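# Move small cardboard box from desk to counter

## Task

Pick up the small cardboard box that sits on the desk and set it down on the counter located behind the shelving unit, without disturbing the stacked cartons. The robot must not topple or be left leaning, which counts as failure, and the box must rest on the counter by itself at the end rather than being held there by the robot.

## Robot and tools

ROBOT. A Rainbow Robotics RB-Y1 in a physics simulation: a two-wheeled base with two rear casters (0.66 m long, 0.58 m wide, front edge 0.10 m ahead of the drive axle), a bending torso (a leg folding at ankle, knee and hip, then a chest), a head with cameras, and two 7-joint arms with parallel grippers. Each arm is rated for 3 kg. A loose object may occasionally be nudged by the scene.

FRAMES. Base frame: origin on the floor halfway between the drive wheels, x ahead, y to the left, z upward. The chest, left_hand and right_hand points are reported in it. A hand point is the spot between its finger pads; fingers extend along that hand's -z axis and close along its x axis. Reported hand positions can be off, more so at full reach. Odometry frame is the base frame as it was when the scene began; base_odometry only counts wheel rotation, so slip looks like travel. Heading runs -3.142 to 3.142, left positive.

execute_actions. Argument "actions": a list holding one action or nothing (empty list = just report state and pictures). An action may contain:
- "base": exactly one of {"translate_m": d}, a relative drive straight ahead (positive) or back, in metres, -3 to 3; or {"rotate_rad": d}, a relative turn in place, radians, -3.2 to 3.2, positive counter-clockwise seen from above. No sideways motion. Very long drives or turns are refused, so split them.
- "joints": one object mapping joint names to absolute targets (radians, grippers in metres). Ranges: torso_squat_rad 0 to 1.2 (higher lowers a level chest); torso_shift_rad -0.3 to 0.6 (positive pushes hips ahead); torso_pitch_rad -0.2 to 1.4 (positive leans forward); torso_yaw_rad -1.5 to 1.5 (positive left). Per arm, prefix left_ or right_: shoulder_pitch_rad -2.356 to 2.356 (0 hanging, negative raises forward); shoulder_roll_rad 0 to 3.141 on the left, -3.141 to 0 on the right (away from the body lifts outward); shoulder_yaw_rad -2.094 to 2.094; elbow_rad -2.617 to 0.01 (negative bends); forearm_roll_rad -3.141 to 3.141; wrist_pitch_rad -1.57 to 1.919 (negative tips hand forward); hand_roll_rad -2.705 to 2.705; gripper_m 0 to 0.1 (pad gap). For yaw and roll joints positive means leftward / counter-clockwise from above on both arms. head_pan_rad -0.523 to 0.523 (relative to chest, positive left); head_tilt_rad -0.35 to 1.57 (positive looks down). Tolerance for done is ±0.02 rad, grippers ±0.004.
- "speeds": optional caps for this action only: translate_m 0.05 to 0.4 m/s, rotate_rad 0.1 to 1.509 rad/s (defaults are the maxima).
- "min_time_s": 0.1 to 8, a floor on how long each arm/head motion takes.
All parts start together. Joints you omit may still be driving toward earlier targets. Unknown keys or out-of-range values reject the call with no motion. Optional "cameras": list from head_camera, left_wrist_camera, right_wrist_camera, all; omitted/null/all gives every image, [] gives none; the pictures line lists image order.

TORSO COUPLING. Also obey: squat + shift <= 1.52; squat - shift + pitch <= 1.57; shift + 0.5 pitch - 0.4 squat <= 0.7; shift + 0.3 pitch - 0.5 squat <= 0.39. Violations leave the commanded torso joints short and off_target.

wait: "seconds" 0 to 10; nothing new is commanded, returns state and images.
zoom_image: "camera" plus "region" [x0, y0, x1, y1] in pixels of that camera's last full image, origin top-left, at most 504 by 504. Head image is 896x504, wrist images 644x364.
finished_scene: "scene" = the current scene number; irreversible, reports success. The box must already be resting on the counter unaided.

RESULT LINES. base_status/joint_status per motion: done (for the base: wheels turned the amount, slip possible); off_target (stopped short, may still push); limit_stop_at_<name>; contact_stop (torso and arms only); time_out; stopped_with_arm (torso halted because an arm had contact_stop); limit_stop_at_own_body (self-collision guard fired before touching). After contact_stop, time_out or stopped_with_arm, the whole group halts and forgets targets: torso group, left arm group, right arm group (grippers excluded). "joint command not followed" with a cause line means an arm's targets were withheld by the arm-collision check (grippers still act); it may retry them on later actions until given passable targets. on_its_own shows uncommanded parts; "held at" is a held target, not a position. A stop in one call skips the rest of that reply's movement calls. Motor temperatures list per arm in joint_positions order; MOTOR HOT from 65 °C, OVER-TEMPERATURE FAULT at 80 °C brakes the arm and halts everything (limit_stop_at_motor_heat); resend targets afterward. A torque fault (contact torque reaching a joint limit: shoulders 63, elbow 32.4, wrist/forearm/hand 22.5 N m, load weight included) freezes the robot 10 s.

RECOVERY. After a contact stop, first back the arm off in its own action, then the torso. If both hands carry one object and the torso contact_stops instantly with nothing in the way, resend every arm joint (not grippers) at its current reading, then retry the torso.

GRASPING. Command a gripper gap at least 0.005 m narrower than the object; off_target then is expected.

HAZARDS. The base keeps driving into furniture and may spin its wheels or keep pushing. A bent leg can protrude past the base front, and pressing it into furniture can shove the robot backward unseen by odometry. Heavy weight far ahead of the wheels tips the robot over with nothing stopping it. Never let the arms strike or squeeze each other, fingers included; the collision check ignores hands and grippers. Avoid dropping, sliding or slamming the box, hard impacts, and knocking over the carton stack. Cameras have small calibration error; wrist-camera poses can be off more at long reach.

Each tool is called after "Request:" as name(argument=value, ...), one argument or row to a line, values as JSON.

## Session

Request:
execute_actions(
  actions=[],
)

Scene clock: 0.00 s.
Motor temperatures (°C, as the motors report them): left_arm=[29 31 30 30 35 32 34] | right_arm=[31 28 29 29 33 37 36]
base_odometry: x=+0.000 y=+0.000 heading=+0.000 (m, m, rad; odometry frame)
base_status: not commanded
joint_positions: torso_squat_rad=+0.350 torso_shift_rad=-0.001 torso_pitch_rad=-0.001 torso_yaw_rad=+0.000 left_shoulder_pitch_rad=-0.019 left_shoulder_roll_rad=+0.005 left_shoulder_yaw_rad=-0.008 left_elbow_rad=-0.147 left_forearm_roll_rad=-0.030 left_wrist_pitch_rad=+0.016 left_hand_roll_rad=+0.018 left_gripper_m=+0.099 right_shoulder_pitch_rad=+0.044 right_shoulder_roll_rad=-0.053 right_shoulder_yaw_rad=-0.056 right_elbow_rad=-0.244 right_forearm_roll_rad=-0.005 right_wrist_pitch_rad=+0.023 right_hand_roll_rad=+0.002 right_gripper_m=+0.100 head_pan_rad=+0.000 head_tilt_rad=+0.400
joint_status: not commanded
chest: x=-0.2288 y=+0.0010 z=+1.2474 quat_wxyz=(+1.000, -0.001, -0.001, +0.000) (m; base frame)
left_hand: x=-0.1467 y=+0.2229 z=+0.5662 quat_wxyz=(+0.997, +0.002, -0.075, -0.013) (m; base frame)
right_hand: x=-0.1474 y=-0.2681 z=+0.5684 quat_wxyz=(+0.995, -0.031, -0.090, -0.033) (m; base frame)
pictures: head_camera, left_wrist_camera, right_wrist_camera
Images, in order (width x height): head_camera 896x504, left_wrist_camera 644x364, right_wrist_camera 644x364.

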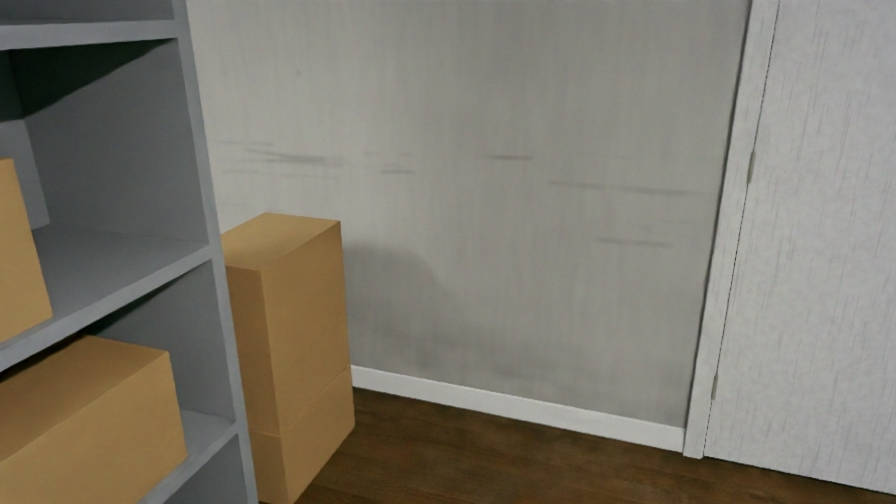

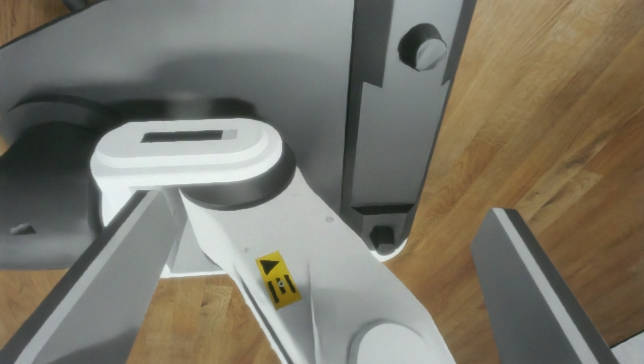

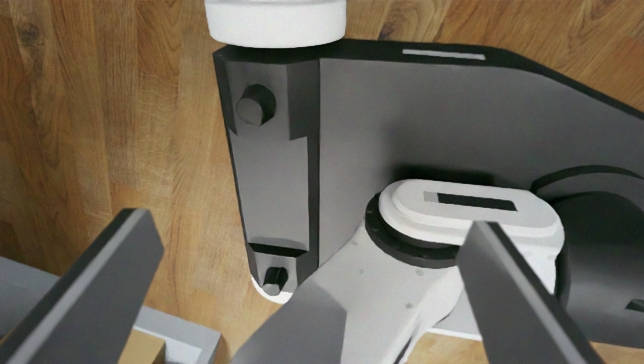

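Request:
execute_actions(
  actions=[
    {"base":{"rotate_rad":-1.0},"joints":{"head_pan_rad":-0.4}},
  ],
  cameras=["head_camera"],
)

Request:
execute_actions(
  actions=[
    {"base":{"rotate_rad":-1.2}},
  ],
  cameras=["head_camera"],
)

Request:
execute_actions(
  actions=[
    {"base":{"rotate_rad":-1.2}},
  ],
  cameras=["head_camera"],
)

Scene clock: 3.47 s.
Motor temperatures (°C, as the motors report them): left_arm=[29 31 30 30 35 32 34] | right_arm=[31 28 29 29 33 37 36]
base_odometry: x=+0.000 y=+0.000 heading=-0.999 (m, m, rad; odometry frame)
base_status: done
joint_positions: torso_squat_rad=+0.350 torso_shift_rad=-0.001 torso_pitch_rad=-0.001 torso_yaw_rad=+0.000 left_shoulder_pitch_rad=-0.019 left_shoulder_roll_rad=+0.005 left_shoulder_yaw_rad=-0.008 left_elbow_rad=-0.147 left_forearm_roll_rad=-0.030 left_wrist_pitch_rad=+0.016 left_hand_roll_rad=+0.018 left_gripper_m=+0.099 right_shoulder_pitch_rad=+0.044 right_shoulder_roll_rad=-0.053 right_shoulder_yaw_rad=-0.056 right_elbow_rad=-0.244 right_forearm_roll_rad=-0.005 right_wrist_pitch_rad=+0.023 right_hand_roll_rad=+0.002 right_gripper_m=+0.100 head_pan_rad=-0.400 head_tilt_rad=+0.400
joint_status: all done
chest: x=-0.2288 y=+0.0010 z=+1.2474 quat_wxyz=(+1.000, -0.001, -0.001, +0.000) (m; base frame)
left_hand: x=-0.1467 y=+0.2229 z=+0.5662 quat_wxyz=(+0.997, +0.002, -0.075, -0.013) (m; base frame)
right_hand: x=-0.1474 y=-0.2681 z=+0.5684 quat_wxyz=(+0.995, -0.031, -0.090, -0.033) (m; base frame)
pictures: head_camera
camera_calibration (this result's frames):
head_camera: T_world_to_cam=[[-0.371261, -0.928529, 0.000288458, -0.0805511], [-0.333704, 0.133137, -0.933229, 1.34085], [0.866491, -0.346568, -0.359282, 0.644463], [0, 0, 0, 1]] pos_world=[-0.140882, -0.0299608, 1.48288]
Images, in order (width x height): head_camera 896x504.

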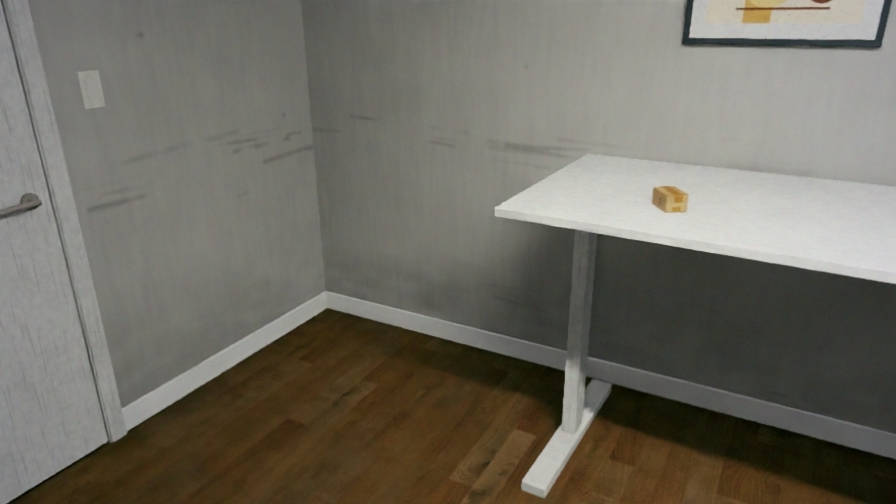

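Scene clock: 7.13 s.
Motor temperatures (°C, as the motors report them): left_arm=[29 31 30 30 35 32 34] | right_arm=[31 28 29 29 33 37 36]
base_odometry: x=+0.000 y=+0.000 heading=-2.199 (m, m, rad; odometry frame)
base_status: done
joint_positions: torso_squat_rad=+0.350 torso_shift_rad=-0.001 torso_pitch_rad=-0.001 torso_yaw_rad=+0.000 left_shoulder_pitch_rad=-0.019 left_shoulder_roll_rad=+0.005 left_shoulder_yaw_rad=-0.008 left_elbow_rad=-0.147 left_forearm_roll_rad=-0.030 left_wrist_pitch_rad=+0.016 left_hand_roll_rad=+0.018 left_gripper_m=+0.099 right_shoulder_pitch_rad=+0.044 right_shoulder_roll_rad=-0.053 right_shoulder_yaw_rad=-0.056 right_elbow_rad=-0.244 right_forearm_roll_rad=-0.005 right_wrist_pitch_rad=+0.023 right_hand_roll_rad=+0.002 right_gripper_m=+0.100 head_pan_rad=-0.400 head_tilt_rad=+0.400
joint_status: not commanded
chest: x=-0.2288 y=+0.0010 z=+1.2474 quat_wxyz=(+1.000, -0.001, -0.001, +0.000) (m; base frame)
left_hand: x=-0.1467 y=+0.2229 z=+0.5662 quat_wxyz=(+0.997, +0.002, -0.075, -0.013) (m; base frame)
right_hand: x=-0.1474 y=-0.2681 z=+0.5684 quat_wxyz=(+0.995, -0.031, -0.090, -0.033) (m; base frame)
pictures: head_camera
camera_calibration (this result's frames):
head_camera: T_world_to_cam=[[-0.371262, -0.928528, 0.000282153, -0.0805492], [-0.333695, 0.133141, -0.933232, 1.34085], [0.866494, -0.346567, -0.359275, 0.644462], [0, 0, 0, 1]] pos_world=[-0.140893, -0.0299643, 1.48289]
Images, in order (width x height): head_camera 896x504.

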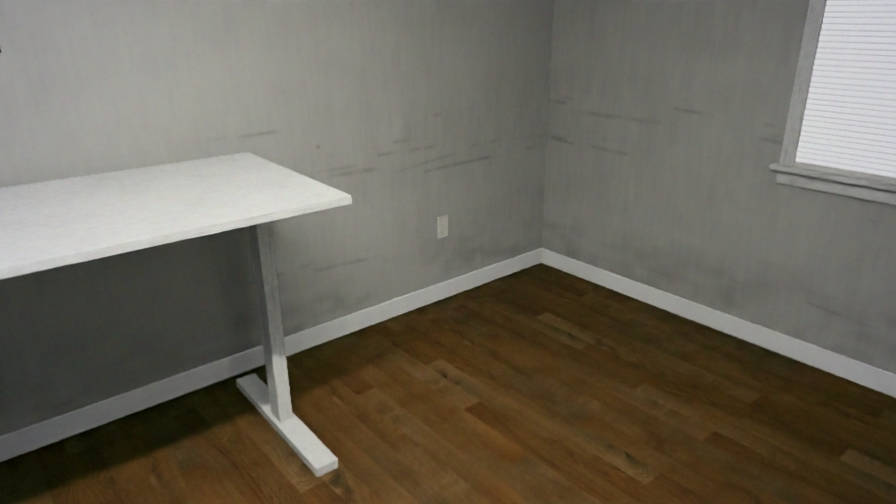

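Scene clock: 10.80 s.
Motor temperatures (°C, as the motors report them): left_arm=[29 31 30 30 35 32 34] | right_arm=[31 28 29 29 33 37 36]
base_odometry: x=+0.000 y=+0.001 heading=+2.885 (m, m, rad; odometry frame)
base_status: done
joint_positions: torso_squat_rad=+0.350 torso_shift_rad=-0.001 torso_pitch_rad=-0.001 torso_yaw_rad=+0.000 left_shoulder_pitch_rad=-0.019 left_shoulder_roll_rad=+0.005 left_shoulder_yaw_rad=-0.008 left_elbow_rad=-0.147 left_forearm_roll_rad=-0.030 left_wrist_pitch_rad=+0.016 left_hand_roll_rad=+0.018 left_gripper_m=+0.099 right_shoulder_pitch_rad=+0.044 right_shoulder_roll_rad=-0.053 right_shoulder_yaw_rad=-0.056 right_elbow_rad=-0.244 right_forearm_roll_rad=-0.005 right_wrist_pitch_rad=+0.023 right_hand_roll_rad=+0.002 right_gripper_m=+0.100 head_pan_rad=-0.400 head_tilt_rad=+0.400
joint_status: not commanded
chest: x=-0.2288 y=+0.0010 z=+1.2474 quat_wxyz=(+1.000, -0.001, -0.001, +0.000) (m; base frame)
left_hand: x=-0.1467 y=+0.2229 z=+0.5662 quat_wxyz=(+0.997, +0.002, -0.075, -0.013) (m; base frame)
right_hand: x=-0.1474 y=-0.2681 z=+0.5684 quat_wxyz=(+0.995, -0.031, -0.090, -0.033) (m; base frame)
pictures: head_camera
camera_calibration (this result's frames):
head_camera: T_world_to_cam=[[-0.371262, -0.928528, 0.00028305, -0.08055], [-0.333695, 0.13314, -0.933232, 1.34085], [0.866494, -0.346568, -0.359275, 0.644462], [0, 0, 0, 1]] pos_world=[-0.140893, -0.0299636, 1.48289]
Images, in order (width x height): head_camera 896x504.

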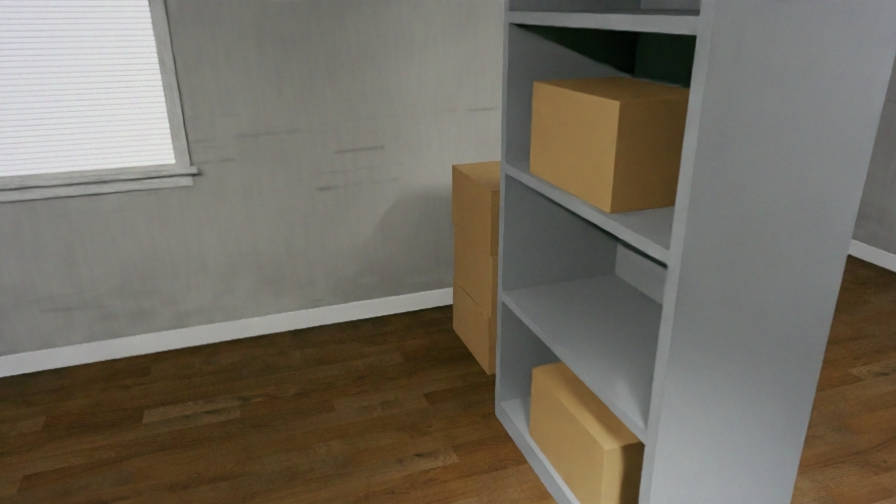

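Request:
execute_actions(
  actions=[
    {"base":{"rotate_rad":1.73},"joints":{"head_pan_rad":0,"head_tilt_rad":0.6,"right_shoulder_pitch_rad":-0.4,"right_shoulder_yaw_rad":-0.1,"right_elbow_rad":-1.3,"right_wrist_pitch_rad":0.6,"right_hand_roll_rad":1.57}},
  ],
  cameras=[],
)

Request:
execute_actions(
  actions=[
    {"base":{"translate_m":1.0}},
  ],
)

Scene clock: 15.20 s.
Motor temperatures (°C, as the motors report them): left_arm=[29 31 30 30 35 32 34] | right_arm=[31 28 29 30 33 37 36]
base_odometry: x=+0.000 y=+0.001 heading=-1.669 (m, m, rad; odometry frame)
base_status: done
joint_positions: torso_squat_rad=+0.350 torso_shift_rad=-0.001 torso_pitch_rad=-0.001 torso_yaw_rad=+0.000 left_shoulder_pitch_rad=-0.019 left_shoulder_roll_rad=+0.005 left_shoulder_yaw_rad=-0.008 left_elbow_rad=-0.147 left_forearm_roll_rad=-0.030 left_wrist_pitch_rad=+0.016 left_hand_roll_rad=+0.018 left_gripper_m=+0.099 right_shoulder_pitch_rad=-0.400 right_shoulder_roll_rad=-0.053 right_shoulder_yaw_rad=-0.100 right_elbow_rad=-1.300 right_forearm_roll_rad=-0.005 right_wrist_pitch_rad=+0.600 right_hand_roll_rad=+1.570 right_gripper_m=+0.100 head_pan_rad=+0.000 head_tilt_rad=+0.600
joint_status: all done
chest: x=-0.2289 y=+0.0010 z=+1.2474 quat_wxyz=(+1.000, -0.001, -0.001, +0.000) (m; base frame)
left_hand: x=-0.1466 y=+0.2229 z=+0.5662 quat_wxyz=(+0.997, +0.002, -0.075, -0.013) (m; base frame)
right_hand: x=+0.3646 y=-0.2196 z=+0.9733 quat_wxyz=(+0.593, -0.371, -0.358, +0.619) (m; base frame)
pictures: none
No camera images: the call's "cameras" was empty. Leave "cameras" out to get every camera's image.

Scene clock: 19.23 s.
Motor temperatures (°C, as the motors report them): left_arm=[29 31 30 30 35 32 34] | right_arm=[31 28 29 30 33 37 36]
base_odometry: x=-0.097 y=-0.995 heading=-1.668 (m, m, rad; odometry frame)
base_status: done
joint_positions: torso_squat_rad=+0.350 torso_shift_rad=-0.001 torso_pitch_rad=-0.001 torso_yaw_rad=+0.000 left_shoulder_pitch_rad=-0.019 left_shoulder_roll_rad=+0.005 left_shoulder_yaw_rad=-0.008 left_elbow_rad=-0.147 left_forearm_roll_rad=-0.030 left_wrist_pitch_rad=+0.016 left_hand_roll_rad=+0.018 left_gripper_m=+0.099 right_shoulder_pitch_rad=-0.400 right_shoulder_roll_rad=-0.053 right_shoulder_yaw_rad=-0.100 right_elbow_rad=-1.300 right_forearm_roll_rad=-0.005 right_wrist_pitch_rad=+0.600 right_hand_roll_rad=+1.570 right_gripper_m=+0.100 head_pan_rad=+0.000 head_tilt_rad=+0.600
joint_status: not commanded
chest: x=-0.2289 y=+0.0010 z=+1.2474 quat_wxyz=(+1.000, -0.001, -0.001, +0.000) (m; base frame)
left_hand: x=-0.1466 y=+0.2229 z=+0.5662 quat_wxyz=(+0.997, +0.002, -0.075, -0.013) (m; base frame)
right_hand: x=+0.3645 y=-0.2196 z=+0.9732 quat_wxyz=(+0.593, -0.371, -0.358, +0.619) (m; base frame)
pictures: head_camera, left_wrist_camera, right_wrist_camera
camera_calibration (this result's frames):
head_camera: T_world_to_cam=[[0.0190746, -0.999813, -0.00302708, 0.0051386], [-0.537569, -0.00770297, -0.843184, 1.16847], [0.843004, 0.0177107, -0.537616, 0.897286], [0, 0, 0, 1]] pos_world=[-0.128382, -0.00175323, 1.46764]
left_wrist_camera: T_world_to_cam=[[0.994117, -0.0135779, 0.107457, 0.0881342], [-0.0811555, -0.750407, 0.655975, -0.188821], [0.0717297, -0.660837, -0.747094, 0.668169], [0, 0, 0, 1]] pos_world=[-0.150867, 0.301054, 0.613577]
right_wrist_camera: T_world_to_cam=[[0.0408055, -0.996291, 0.0757543, -0.315848], [-0.90748, -0.0686807, -0.414442, 0.75364], [0.418108, -0.051834, -0.906917, 0.800539], [0, 0, 0, 1]] pos_world=[0.36209, -0.221421, 1.06229]
Images, in order (width x height): head_camera 896x504, left_wrist_camera 644x364, right_wrist_camera 644x364.

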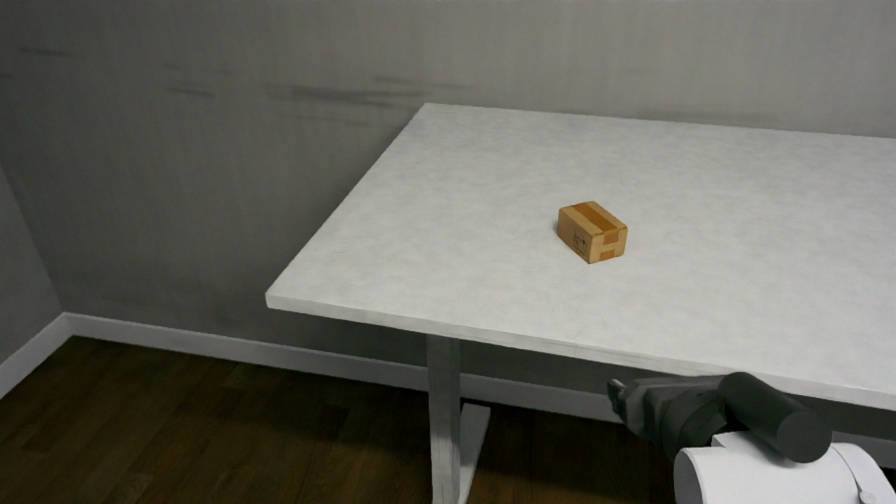

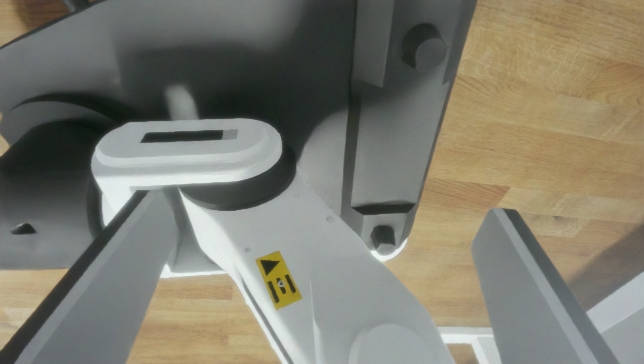

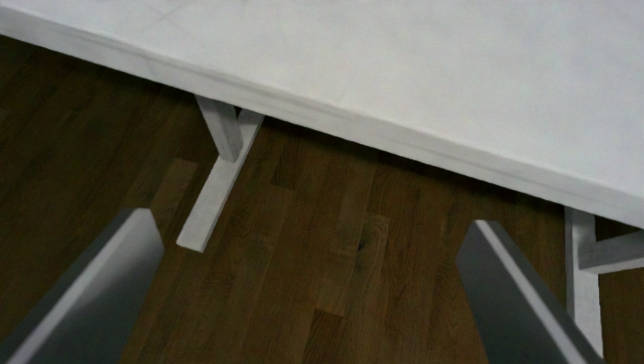

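Request:
execute_actions(
  actions=[
    {"base":{"translate_m":0.3},"speeds":{"translate_m":0.15},"joints":{"torso_squat_rad":0.1,"head_tilt_rad":0.8,"right_shoulder_pitch_rad":-1.1,"right_shoulder_roll_rad":-0.3,"right_shoulder_yaw_rad":0,"right_elbow_rad":-0.9,"right_wrist_pitch_rad":1.6,"right_hand_roll_rad":1.8}},
  ],
  cameras=["head_camera","right_wrist_camera"],
)

Scene clock: 22.53 s.
Motor temperatures (°C, as the motors report them): left_arm=[29 31 30 30 35 32 34] | right_arm=[31 28 29 30 33 37 36]
base_odometry: x=-0.126 y=-1.293 heading=-1.666 (m, m, rad; odometry frame)
base_status: done
joint_positions: torso_squat_rad=+0.100 torso_shift_rad=-0.001 torso_pitch_rad=-0.001 torso_yaw_rad=+0.000 left_shoulder_pitch_rad=-0.019 left_shoulder_roll_rad=+0.005 left_shoulder_yaw_rad=-0.008 left_elbow_rad=-0.147 left_forearm_roll_rad=-0.030 left_wrist_pitch_rad=+0.016 left_hand_roll_rad=+0.018 left_gripper_m=+0.099 right_shoulder_pitch_rad=-1.100 right_shoulder_roll_rad=-0.300 right_shoulder_yaw_rad=+0.000 right_elbow_rad=-0.900 right_forearm_roll_rad=-0.004 right_wrist_pitch_rad=+1.600 right_hand_roll_rad=+1.800 right_gripper_m=+0.100 head_pan_rad=+0.000 head_tilt_rad=+0.800
joint_status: all done
chest: x=-0.2289 y=+0.0010 z=+1.2864 quat_wxyz=(+1.000, -0.001, -0.001, +0.000) (m; base frame)
left_hand: x=-0.1467 y=+0.2229 z=+0.6052 quat_wxyz=(+0.997, +0.002, -0.075, -0.013) (m; base frame)
right_hand: x=+0.3663 y=-0.2677 z=+1.1396 quat_wxyz=(+0.559, -0.247, +0.000, +0.792) (m; base frame)
pictures: head_camera, right_wrist_camera
camera_calibration (this result's frames):
head_camera: T_world_to_cam=[[0.0178238, -0.999819, -0.00664464, 0.0104263], [-0.694344, -0.00759569, -0.719603, 0.985127], [0.719423, 0.0174397, -0.694353, 1.1257], [0, 0, 0, 1]] pos_world=[-0.126021, -0.00172468, 1.4906]
right_wrist_camera: T_world_to_cam=[[0.292253, -0.86634, 0.405024, -0.808988], [-0.930729, -0.1603, 0.328706, -0.0420324], [-0.219846, -0.473032, -0.853175, 1.0079], [0, 0, 0, 1]] pos_world=[0.418891, -0.230827, 1.20139]
Images, in order (width x height): head_camera 896x504, right_wrist_camera 644x364.

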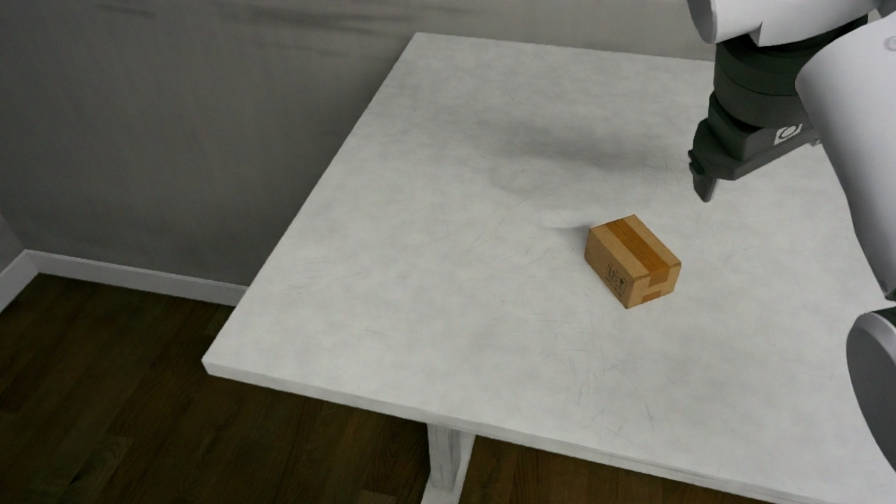

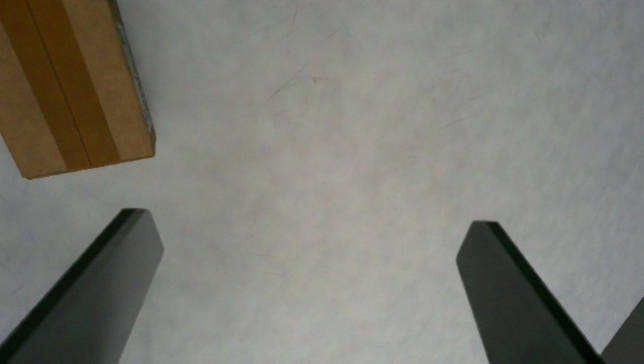

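Request:
execute_actions(
  actions=[
    {"joints":{"right_forearm_roll_rad":-0.4,"right_elbow_rad":-0.7,"right_wrist_pitch_rad":1.35,"right_hand_roll_rad":1.8}},
  ],
  cameras=["head_camera","right_wrist_camera"],
)

Scene clock: 23.57 s.
Motor temperatures (°C, as the motors report them): left_arm=[29 31 30 30 35 32 34] | right_arm=[31 28 29 30 33 37 36]
base_odometry: x=-0.126 y=-1.293 heading=-1.666 (m, m, rad; odometry frame)
base_status: not commanded
joint_positions: torso_squat_rad=+0.100 torso_shift_rad=-0.001 torso_pitch_rad=-0.001 torso_yaw_rad=+0.000 left_shoulder_pitch_rad=-0.019 left_shoulder_roll_rad=+0.005 left_shoulder_yaw_rad=-0.008 left_elbow_rad=-0.147 left_forearm_roll_rad=-0.030 left_wrist_pitch_rad=+0.016 left_hand_roll_rad=+0.018 left_gripper_m=+0.099 right_shoulder_pitch_rad=-1.100 right_shoulder_roll_rad=-0.300 right_shoulder_yaw_rad=+0.000 right_elbow_rad=-0.700 right_forearm_roll_rad=-0.400 right_wrist_pitch_rad=+1.350 right_hand_roll_rad=+1.800 right_gripper_m=+0.100 head_pan_rad=+0.000 head_tilt_rad=+0.800
joint_status: all done
chest: x=-0.2289 y=+0.0010 z=+1.2864 quat_wxyz=(+1.000, -0.001, -0.001, +0.000) (m; base frame)
left_hand: x=-0.1467 y=+0.2229 z=+0.6052 quat_wxyz=(+0.997, +0.002, -0.075, -0.013) (m; base frame)
right_hand: x=+0.3796 y=-0.1943 z=+1.0846 quat_wxyz=(+0.562, -0.136, -0.165, +0.799) (m; base frame)
pictures: head_camera, right_wrist_camera
camera_calibration (this result's frames):
head_camera: T_world_to_cam=[[0.0178236, -0.999819, -0.00665118, 0.0104312], [-0.694344, -0.00759087, -0.719604, 0.985132], [0.719423, 0.0174441, -0.694353, 1.12569], [0, 0, 0, 1]] pos_world=[-0.126014, -0.00172944, 1.4906]
right_wrist_camera: T_world_to_cam=[[0.36913, -0.92788, 0.0527468, -0.38609], [-0.909901, -0.349253, 0.223835, 0.0693647], [-0.18927, -0.130619, -0.973199, 1.18379], [0, 0, 0, 1]] pos_world=[0.429689, -0.179394, 1.1569]
Images, in order (width x height): head_camera 896x504, right_wrist_camera 644x364.

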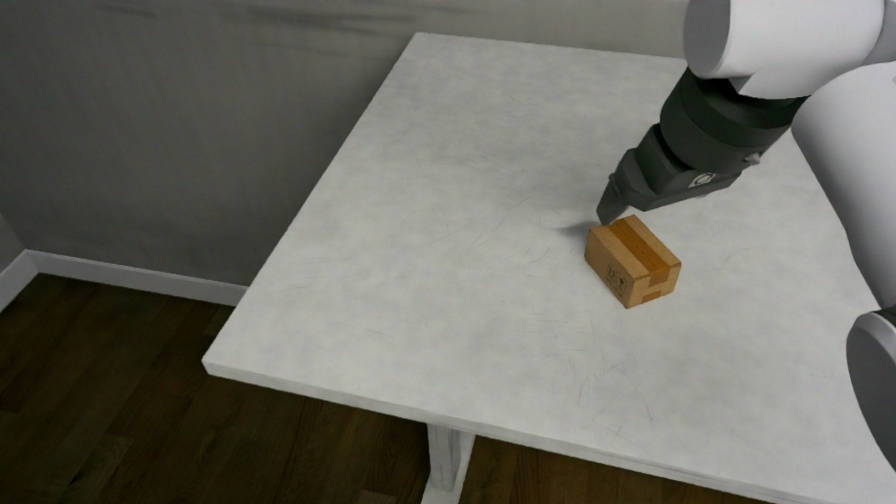

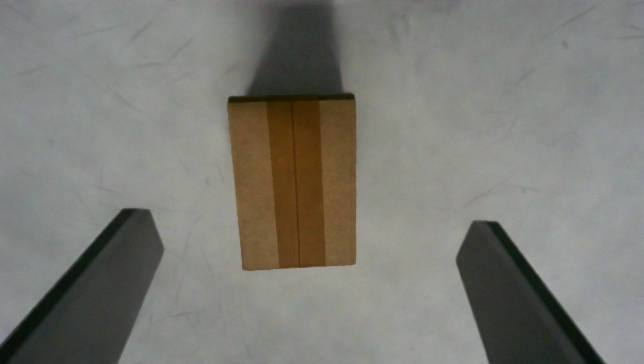

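Lower ~0.095: 0.7cos → squat 0.53.

Request:
execute_actions(
  actions=[
    {"base":{"translate_m":0.01},"joints":{"torso_squat_rad":0.53}},
  ],
  cameras=["head_camera","right_wrist_camera"],
)

Request:
execute_actions(
  actions=[
    {"joints":{"right_gripper_m":0.045}},
  ],
  cameras=["right_wrist_camera"],
)

Scene clock: 26.00 s.
Motor temperatures (°C, as the motors report them): left_arm=[29 31 30 30 35 32 34] | right_arm=[31 28 29 30 33 37 36]
base_odometry: x=-0.127 y=-1.303 heading=-1.666 (m, m, rad; odometry frame)
base_status: done
joint_positions: torso_squat_rad=+0.530 torso_shift_rad=-0.001 torso_pitch_rad=-0.001 torso_yaw_rad=+0.000 left_shoulder_pitch_rad=-0.019 left_shoulder_roll_rad=+0.005 left_shoulder_yaw_rad=-0.008 left_elbow_rad=-0.147 left_forearm_roll_rad=-0.030 left_wrist_pitch_rad=+0.016 left_hand_roll_rad=+0.018 left_gripper_m=+0.099 right_shoulder_pitch_rad=-1.100 right_shoulder_roll_rad=-0.300 right_shoulder_yaw_rad=+0.000 right_elbow_rad=-0.700 right_forearm_roll_rad=-0.400 right_wrist_pitch_rad=+1.350 right_hand_roll_rad=+1.800 right_gripper_m=+0.100 head_pan_rad=+0.000 head_tilt_rad=+0.800
joint_status: all done
chest: x=-0.2289 y=+0.0010 z=+1.1939 quat_wxyz=(+1.000, -0.001, -0.001, +0.000) (m; base frame)
left_hand: x=-0.1465 y=+0.2229 z=+0.5127 quat_wxyz=(+0.997, +0.002, -0.075, -0.013) (m; base frame)
right_hand: x=+0.3797 y=-0.1944 z=+0.9922 quat_wxyz=(+0.562, -0.136, -0.165, +0.799) (m; base frame)
pictures: head_camera, right_wrist_camera
camera_calibration (this result's frames):
head_camera: T_world_to_cam=[[0.0178246, -0.999819, -0.00664677, 0.00973328], [-0.694276, -0.00759306, -0.719669, 0.918648], [0.719489, 0.0174425, -0.694285, 1.06136], [0, 0, 0, 1]] pos_world=[-0.126015, -0.00180589, 1.39807]
right_wrist_camera: T_world_to_cam=[[0.369115, -0.927884, 0.0527818, -0.38133], [-0.909931, -0.349247, 0.223725, 0.0902029], [-0.189157, -0.130608, -0.973222, 1.09378], [0, 0, 0, 1]] pos_world=[0.429729, -0.179471, 1.06444]
Images, in order (width x height): head_camera 896x504, right_wrist_camera 644x364.

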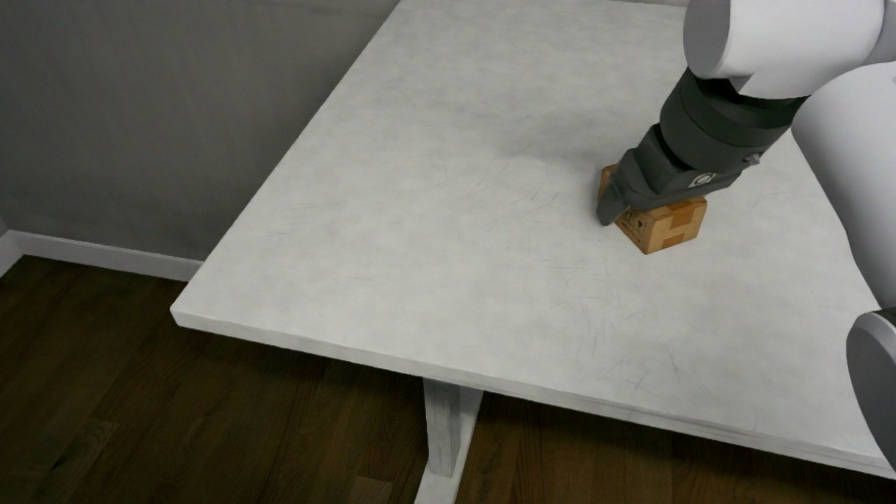

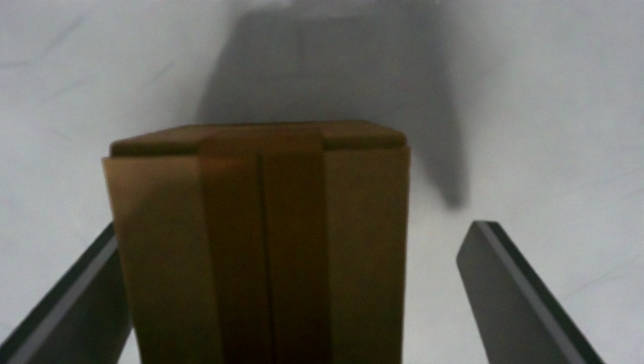

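Scene clock: 27.03 s.
Motor temperatures (°C, as the motors report them): left_arm=[29 31 30 30 35 32 34] | right_arm=[31 28 29 30 33 37 36]
base_odometry: x=-0.127 y=-1.303 heading=-1.666 (m, m, rad; odometry frame)
base_status: not commanded
joint_positions: torso_squat_rad=+0.530 torso_shift_rad=-0.001 torso_pitch_rad=-0.001 torso_yaw_rad=+0.000 left_shoulder_pitch_rad=-0.019 left_shoulder_roll_rad=+0.005 left_shoulder_yaw_rad=-0.008 left_elbow_rad=-0.147 left_forearm_roll_rad=-0.030 left_wrist_pitch_rad=+0.016 left_hand_roll_rad=+0.018 left_gripper_m=+0.099 right_shoulder_pitch_rad=-1.100 right_shoulder_roll_rad=-0.300 right_shoulder_yaw_rad=+0.000 right_elbow_rad=-0.700 right_forearm_roll_rad=-0.400 right_wrist_pitch_rad=+1.350 right_hand_roll_rad=+1.800 right_gripper_m=+0.060 head_pan_rad=+0.000 head_tilt_rad=+0.800
joint_status: right_gripper_m off_target (ended at +0.060, target +0.045)
chest: x=-0.2289 y=+0.0010 z=+1.1939 quat_wxyz=(+1.000, -0.001, -0.001, +0.000) (m; base frame)
left_hand: x=-0.1465 y=+0.2229 z=+0.5127 quat_wxyz=(+0.997, +0.002, -0.075, -0.013) (m; base frame)
right_hand: x=+0.3797 y=-0.1944 z=+0.9922 quat_wxyz=(+0.562, -0.136, -0.165, +0.799) (m; base frame)
pictures: right_wrist_camera
camera_calibration (this result's frames):
right_wrist_camera: T_world_to_cam=[[0.369117, -0.927883, 0.0527704, -0.381317], [-0.90993, -0.349252, 0.223722, 0.0902047], [-0.189157, -0.130597, -0.973223, 1.09378], [0, 0, 0, 1]] pos_world=[0.429728, -0.179469, 1.06444]
Images, in order (width x height): right_wrist_camera 644x364.

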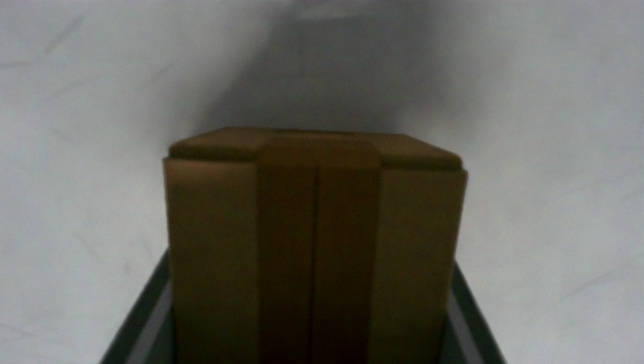

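Request:
execute_actions(
  actions=[
    {"base":{"translate_m":-0.65},"joints":{"torso_squat_rad":0.2,"head_tilt_rad":0.6,"right_shoulder_roll_rad":-0.2}},
  ],
  cameras=[],
)

Request:
execute_actions(
  actions=[
    {"base":{"rotate_rad":-3.0}},
  ],
  cameras=["head_camera"],
)

Scene clock: 30.33 s.
Motor temperatures (°C, as the motors report them): left_arm=[29 31 30 30 35 32 34] | right_arm=[31 28 29 30 33 37 36]
base_odometry: x=-0.065 y=-0.656 heading=-1.664 (m, m, rad; odometry frame)
base_status: done
joint_positions: torso_squat_rad=+0.200 torso_shift_rad=-0.001 torso_pitch_rad=-0.001 torso_yaw_rad=+0.000 left_shoulder_pitch_rad=-0.019 left_shoulder_roll_rad=+0.005 left_shoulder_yaw_rad=-0.008 left_elbow_rad=-0.147 left_forearm_roll_rad=-0.030 left_wrist_pitch_rad=+0.016 left_hand_roll_rad=+0.018 left_gripper_m=+0.099 right_shoulder_pitch_rad=-1.100 right_shoulder_roll_rad=-0.200 right_shoulder_yaw_rad=+0.000 right_elbow_rad=-0.700 right_forearm_roll_rad=-0.400 right_wrist_pitch_rad=+1.350 right_hand_roll_rad=+1.800 right_gripper_m=+0.060 head_pan_rad=+0.000 head_tilt_rad=+0.600
joint_status: all done
chest: x=-0.2289 y=+0.0010 z=+1.2760 quat_wxyz=(+1.000, -0.001, -0.001, +0.000) (m; base frame)
left_hand: x=-0.1466 y=+0.2229 z=+0.5947 quat_wxyz=(+0.997, +0.002, -0.075, -0.013) (m; base frame)
right_hand: x=+0.3661 y=-0.1309 z=+1.0583 quat_wxyz=(+0.534, -0.104, -0.179, +0.820) (m; base frame)
pictures: none
No camera images: the call's "cameras" was empty. Leave "cameras" out to get every camera's image.

Scene clock: 35.57 s.
Motor temperatures (°C, as the motors report them): left_arm=[29 31 30 30 35 32 34] | right_arm=[32 28 29 30 33 37 36]
base_odometry: x=-0.065 y=-0.656 heading=+1.620 (m, m, rad; odometry frame)
base_status: done
joint_positions: torso_squat_rad=+0.200 torso_shift_rad=-0.001 torso_pitch_rad=-0.001 torso_yaw_rad=+0.000 left_shoulder_pitch_rad=-0.019 left_shoulder_roll_rad=+0.005 left_shoulder_yaw_rad=-0.008 left_elbow_rad=-0.147 left_forearm_roll_rad=-0.030 left_wrist_pitch_rad=+0.016 left_hand_roll_rad=+0.018 left_gripper_m=+0.099 right_shoulder_pitch_rad=-1.100 right_shoulder_roll_rad=-0.200 right_shoulder_yaw_rad=+0.000 right_elbow_rad=-0.700 right_forearm_roll_rad=-0.400 right_wrist_pitch_rad=+1.350 right_hand_roll_rad=+1.800 right_gripper_m=+0.060 head_pan_rad=+0.000 head_tilt_rad=+0.600
joint_status: not commanded
chest: x=-0.2289 y=+0.0010 z=+1.2760 quat_wxyz=(+1.000, -0.001, -0.001, +0.000) (m; base frame)
left_hand: x=-0.1466 y=+0.2229 z=+0.5948 quat_wxyz=(+0.997, +0.002, -0.075, -0.013) (m; base frame)
right_hand: x=+0.3660 y=-0.1309 z=+1.0583 quat_wxyz=(+0.534, -0.104, -0.179, +0.820) (m; base frame)
pictures: head_camera
camera_calibration (this result's frames):
head_camera: T_world_to_cam=[[0.0190859, -0.999813, -0.00301503, 0.00524469], [-0.537494, -0.00771766, -0.843232, 1.19255], [0.843051, 0.0177144, -0.537541, 0.912625], [0, 0, 0, 1]] pos_world=[-0.128504, -0.00171928, 1.49618]
Images, in order (width x height): head_camera 896x504.

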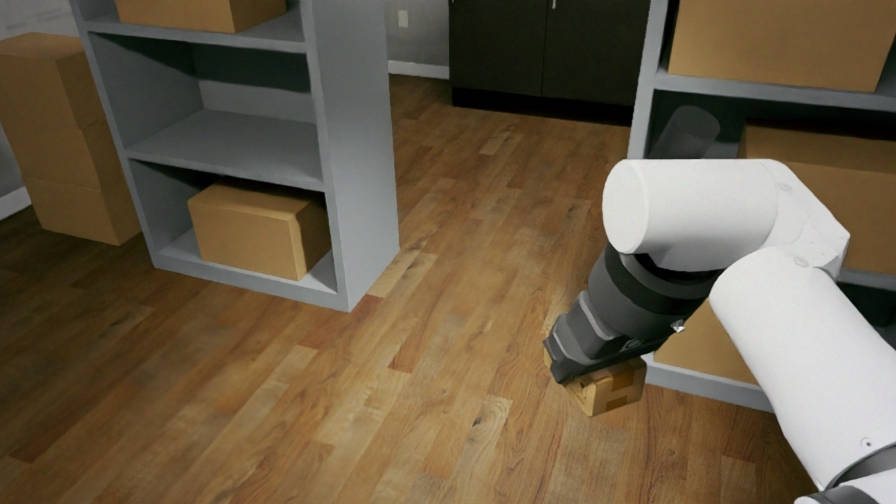

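Request:
execute_actions(
  actions=[
    {"base":{"translate_m":1.5}},
  ],
  cameras=[],
)

Request:
execute_actions(
  actions=[
    {"base":{"rotate_rad":-0.33}},
  ],
  cameras=["head_camera"],
)

Request:
execute_actions(
  actions=[
    {"base":{"translate_m":1.8}},
  ],
  cameras=["head_camera"],
)

Scene clock: 40.97 s.
Motor temperatures (°C, as the motors report them): left_arm=[29 31 30 30 35 32 34] | right_arm=[32 28 29 30 33 37 36]
base_odometry: x=-0.138 y=+0.842 heading=+1.619 (m, m, rad; odometry frame)
base_status: done
joint_positions: torso_squat_rad=+0.200 torso_shift_rad=-0.001 torso_pitch_rad=-0.001 torso_yaw_rad=+0.000 left_shoulder_pitch_rad=-0.019 left_shoulder_roll_rad=+0.005 left_shoulder_yaw_rad=-0.008 left_elbow_rad=-0.147 left_forearm_roll_rad=-0.030 left_wrist_pitch_rad=+0.016 left_hand_roll_rad=+0.018 left_gripper_m=+0.099 right_shoulder_pitch_rad=-1.100 right_shoulder_roll_rad=-0.200 right_shoulder_yaw_rad=+0.000 right_elbow_rad=-0.700 right_forearm_roll_rad=-0.400 right_wrist_pitch_rad=+1.350 right_hand_roll_rad=+1.800 right_gripper_m=+0.060 head_pan_rad=+0.000 head_tilt_rad=+0.600
joint_status: not commanded
chest: x=-0.2289 y=+0.0010 z=+1.2760 quat_wxyz=(+1.000, -0.001, -0.001, +0.000) (m; base frame)
left_hand: x=-0.1466 y=+0.2229 z=+0.5947 quat_wxyz=(+0.997, +0.002, -0.075, -0.013) (m; base frame)
right_hand: x=+0.3661 y=-0.1309 z=+1.0582 quat_wxyz=(+0.534, -0.104, -0.179, +0.820) (m; base frame)
pictures: none
No camera images: the call's "cameras" was empty. Leave "cameras" out to get every camera's image.

Scene clock: 43.10 s.
Motor temperatures (°C, as the motors report them): left_arm=[29 31 30 30 35 32 34] | right_arm=[32 28 29 30 33 37 36]
base_odometry: x=-0.138 y=+0.842 heading=+1.290 (m, m, rad; odometry frame)
base_status: done
joint_positions: torso_squat_rad=+0.200 torso_shift_rad=-0.001 torso_pitch_rad=-0.001 torso_yaw_rad=+0.000 left_shoulder_pitch_rad=-0.019 left_shoulder_roll_rad=+0.005 left_shoulder_yaw_rad=-0.008 left_elbow_rad=-0.147 left_forearm_roll_rad=-0.030 left_wrist_pitch_rad=+0.016 left_hand_roll_rad=+0.018 left_gripper_m=+0.099 right_shoulder_pitch_rad=-1.100 right_shoulder_roll_rad=-0.200 right_shoulder_yaw_rad=+0.000 right_elbow_rad=-0.700 right_forearm_roll_rad=-0.400 right_wrist_pitch_rad=+1.350 right_hand_roll_rad=+1.800 right_gripper_m=+0.060 head_pan_rad=+0.000 head_tilt_rad=+0.600
joint_status: not commanded
chest: x=-0.2289 y=+0.0010 z=+1.2760 quat_wxyz=(+1.000, -0.001, -0.001, +0.000) (m; base frame)
left_hand: x=-0.1466 y=+0.2229 z=+0.5947 quat_wxyz=(+0.997, +0.002, -0.075, -0.013) (m; base frame)
right_hand: x=+0.3660 y=-0.1309 z=+1.0582 quat_wxyz=(+0.534, -0.104, -0.179, +0.820) (m; base frame)
pictures: head_camera
camera_calibration (this result's frames):
head_camera: T_world_to_cam=[[0.0190926, -0.999813, -0.00301378, 0.00524407], [-0.537598, -0.00772449, -0.843166, 1.19248], [0.842985, 0.0177185, -0.537645, 0.912677], [0, 0, 0, 1]] pos_world=[-0.128396, -0.0017168, 1.49617]
Images, in order (width x height): head_camera 896x504.

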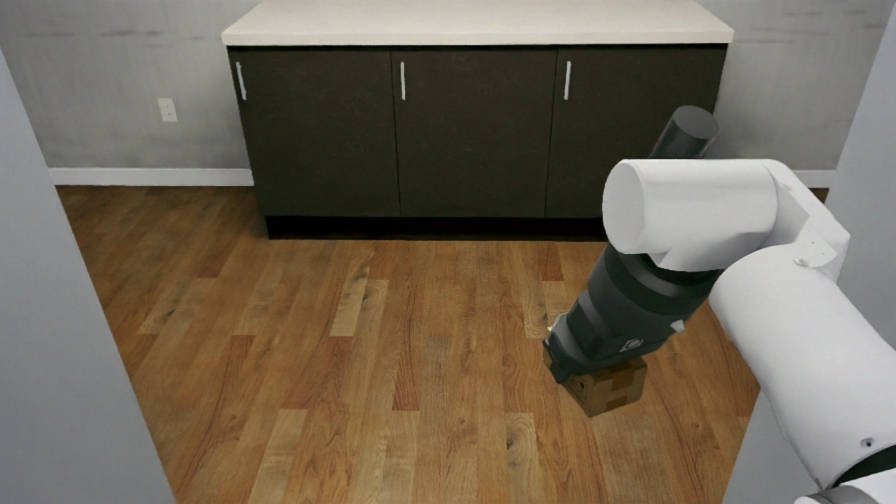

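Scene clock: 49.17 s.
Motor temperatures (°C, as the motors report them): left_arm=[29 31 30 30 35 32 34] | right_arm=[32 28 29 30 33 37 36]
base_odometry: x=+0.362 y=+2.571 heading=+1.289 (m, m, rad; odometry frame)
base_status: done
joint_positions: torso_squat_rad=+0.200 torso_shift_rad=-0.001 torso_pitch_rad=-0.001 torso_yaw_rad=+0.000 left_shoulder_pitch_rad=-0.019 left_shoulder_roll_rad=+0.005 left_shoulder_yaw_rad=-0.008 left_elbow_rad=-0.147 left_forearm_roll_rad=-0.030 left_wrist_pitch_rad=+0.016 left_hand_roll_rad=+0.018 left_gripper_m=+0.099 right_shoulder_pitch_rad=-1.100 right_shoulder_roll_rad=-0.200 right_shoulder_yaw_rad=+0.000 right_elbow_rad=-0.700 right_forearm_roll_rad=-0.400 right_wrist_pitch_rad=+1.350 right_hand_roll_rad=+1.800 right_gripper_m=+0.060 head_pan_rad=+0.000 head_tilt_rad=+0.600
joint_status: not commanded
chest: x=-0.2289 y=+0.0010 z=+1.2760 quat_wxyz=(+1.000, -0.001, -0.001, +0.000) (m; base frame)
left_hand: x=-0.1466 y=+0.2229 z=+0.5948 quat_wxyz=(+0.997, +0.002, -0.075, -0.013) (m; base frame)
right_hand: x=+0.3660 y=-0.1309 z=+1.0582 quat_wxyz=(+0.534, -0.103, -0.179, +0.820) (m; base frame)
pictures: head_camera
camera_calibration (this result's frames):
head_camera: T_world_to_cam=[[0.0190926, -0.999813, -0.00302046, 0.005249], [-0.537582, -0.00771851, -0.843176, 1.19249], [0.842996, 0.0177222, -0.537628, 0.912667], [0, 0, 0, 1]] pos_world=[-0.128411, -0.00172216, 1.49617]
Images, in order (width x height): head_camera 896x504.

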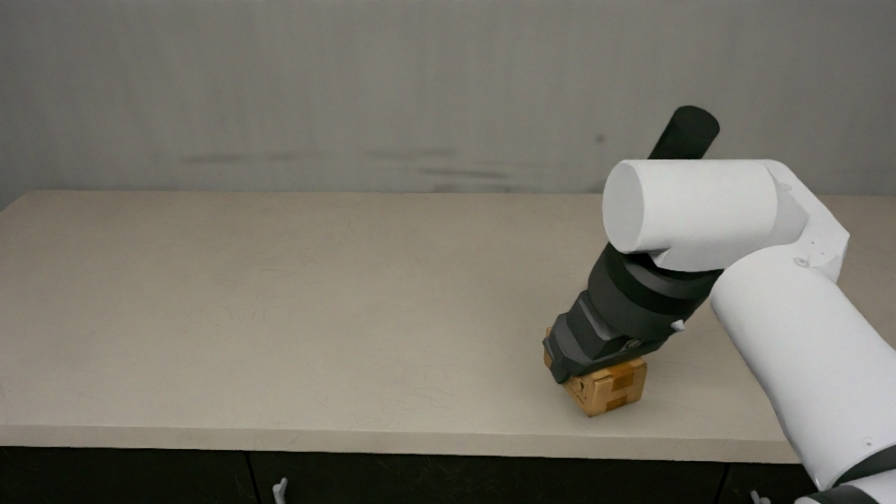

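Request:
execute_actions(
  actions=[
    {"base":{"translate_m":0.17},"joints":{"torso_squat_rad":0.55,"right_shoulder_roll_rad":-0.3}},
  ],
  cameras=["head_camera","right_wrist_camera"],
)

Scene clock: 51.30 s.
Motor temperatures (°C, as the motors report them): left_arm=[29 31 30 30 35 32 34] | right_arm=[32 28 29 30 33 37 36]
base_odometry: x=+0.409 y=+2.734 heading=+1.288 (m, m, rad; odometry frame)
base_status: done
joint_positions: torso_squat_rad=+0.550 torso_shift_rad=-0.001 torso_pitch_rad=-0.001 torso_yaw_rad=+0.000 left_shoulder_pitch_rad=-0.018 left_shoulder_roll_rad=+0.005 left_shoulder_yaw_rad=-0.008 left_elbow_rad=-0.147 left_forearm_roll_rad=-0.030 left_wrist_pitch_rad=+0.016 left_hand_roll_rad=+0.018 left_gripper_m=+0.099 right_shoulder_pitch_rad=-1.100 right_shoulder_roll_rad=-0.300 right_shoulder_yaw_rad=+0.000 right_elbow_rad=-0.700 right_forearm_roll_rad=-0.400 right_wrist_pitch_rad=+1.350 right_hand_roll_rad=+1.800 right_gripper_m=+0.060 head_pan_rad=+0.000 head_tilt_rad=+0.600
joint_status: all done
chest: x=-0.2288 y=+0.0010 z=+1.1867 quat_wxyz=(+1.000, -0.001, -0.001, +0.000) (m; base frame)
left_hand: x=-0.1466 y=+0.2229 z=+0.5055 quat_wxyz=(+0.997, +0.002, -0.075, -0.013) (m; base frame)
right_hand: x=+0.3797 y=-0.1946 z=+0.9848 quat_wxyz=(+0.562, -0.136, -0.164, +0.799) (m; base frame)
pictures: head_camera, right_wrist_camera
camera_calibration (this result's frames):
head_camera: T_world_to_cam=[[0.0190664, -0.999814, -0.00302607, 0.00490087], [-0.537509, -0.00769814, -0.843223, 1.11731], [0.843043, 0.0177038, -0.537555, 0.86456], [0, 0, 0, 1]] pos_world=[-0.128389, -0.0018048, 1.40691]
right_wrist_camera: T_world_to_cam=[[0.368948, -0.927946, 0.0528603, -0.381141], [-0.909936, -0.349024, 0.22405, 0.0914822], [-0.189457, -0.130762, -0.973143, 1.08661], [0, 0, 0, 1]] pos_world=[0.42973, -0.179661, 1.05708]
Images, in order (width x height): head_camera 896x504, right_wrist_camera 644x364.

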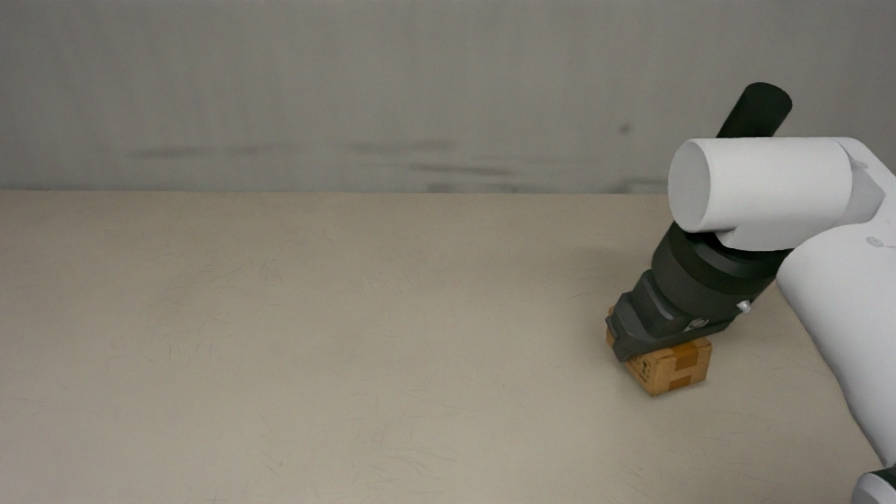

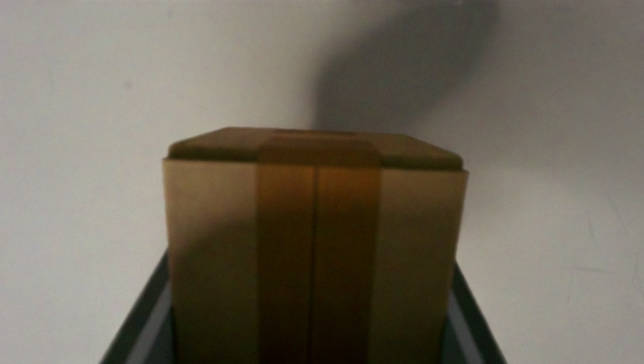

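Not yet touching apparently.

Request:
execute_actions(
  actions=[
    {"joints":{"torso_squat_rad":0.61}},
  ],
  cameras=["head_camera","right_wrist_camera"],
)

Scene clock: 52.50 s.
Motor temperatures (°C, as the motors report them): left_arm=[29 31 30 30 35 32 34] | right_arm=[33 29 29 30 33 37 36]
base_odometry: x=+0.409 y=+2.734 heading=+1.288 (m, m, rad; odometry frame)
base_status: not commanded
joint_positions: torso_squat_rad=+0.610 torso_shift_rad=-0.001 torso_pitch_rad=-0.001 torso_yaw_rad=+0.000 left_shoulder_pitch_rad=-0.018 left_shoulder_roll_rad=+0.005 left_shoulder_yaw_rad=-0.008 left_elbow_rad=-0.147 left_forearm_roll_rad=-0.030 left_wrist_pitch_rad=+0.016 left_hand_roll_rad=+0.018 left_gripper_m=+0.099 right_shoulder_pitch_rad=-1.100 right_shoulder_roll_rad=-0.300 right_shoulder_yaw_rad=+0.000 right_elbow_rad=-0.700 right_forearm_roll_rad=-0.400 right_wrist_pitch_rad=+1.350 right_hand_roll_rad=+1.800 right_gripper_m=+0.060 head_pan_rad=+0.000 head_tilt_rad=+0.600
joint_status: all done
chest: x=-0.2288 y=+0.0009 z=+1.1637 quat_wxyz=(+1.000, -0.001, -0.001, +0.000) (m; base frame)
left_hand: x=-0.1466 y=+0.2228 z=+0.4825 quat_wxyz=(+0.997, +0.002, -0.075, -0.013) (m; base frame)
right_hand: x=+0.3797 y=-0.1946 z=+0.9618 quat_wxyz=(+0.562, -0.136, -0.164, +0.799) (m; base frame)
pictures: head_camera, right_wrist_camera
camera_calibration (this result's frames):
head_camera: T_world_to_cam=[[0.0190663, -0.999814, -0.00302578, 0.00481126], [-0.537491, -0.00769797, -0.843235, 1.09793], [0.843054, 0.0177037, -0.537537, 0.852165], [0, 0, 0, 1]] pos_world=[-0.128388, -0.00182433, 1.38389]
right_wrist_camera: T_world_to_cam=[[0.368946, -0.927946, 0.0528656, -0.379951], [-0.909939, -0.349023, 0.224038, 0.0966496], [-0.189444, -0.130763, -0.973145, 1.06422], [0, 0, 0, 1]] pos_world=[0.429737, -0.179681, 1.03407]
Images, in order (width x height): head_camera 896x504, right_wrist_camera 644x364.

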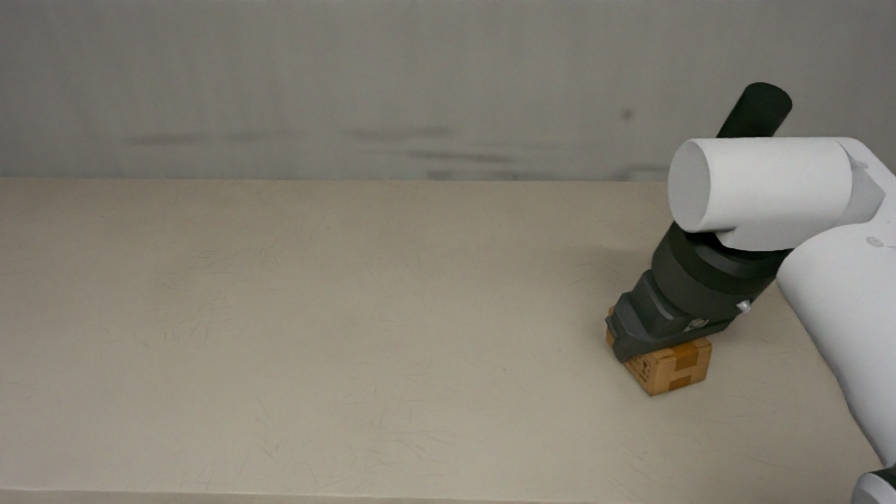

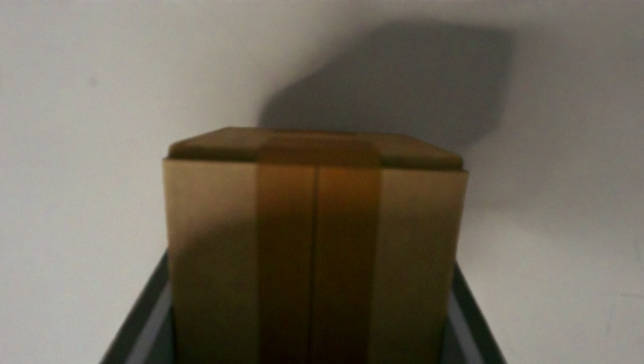

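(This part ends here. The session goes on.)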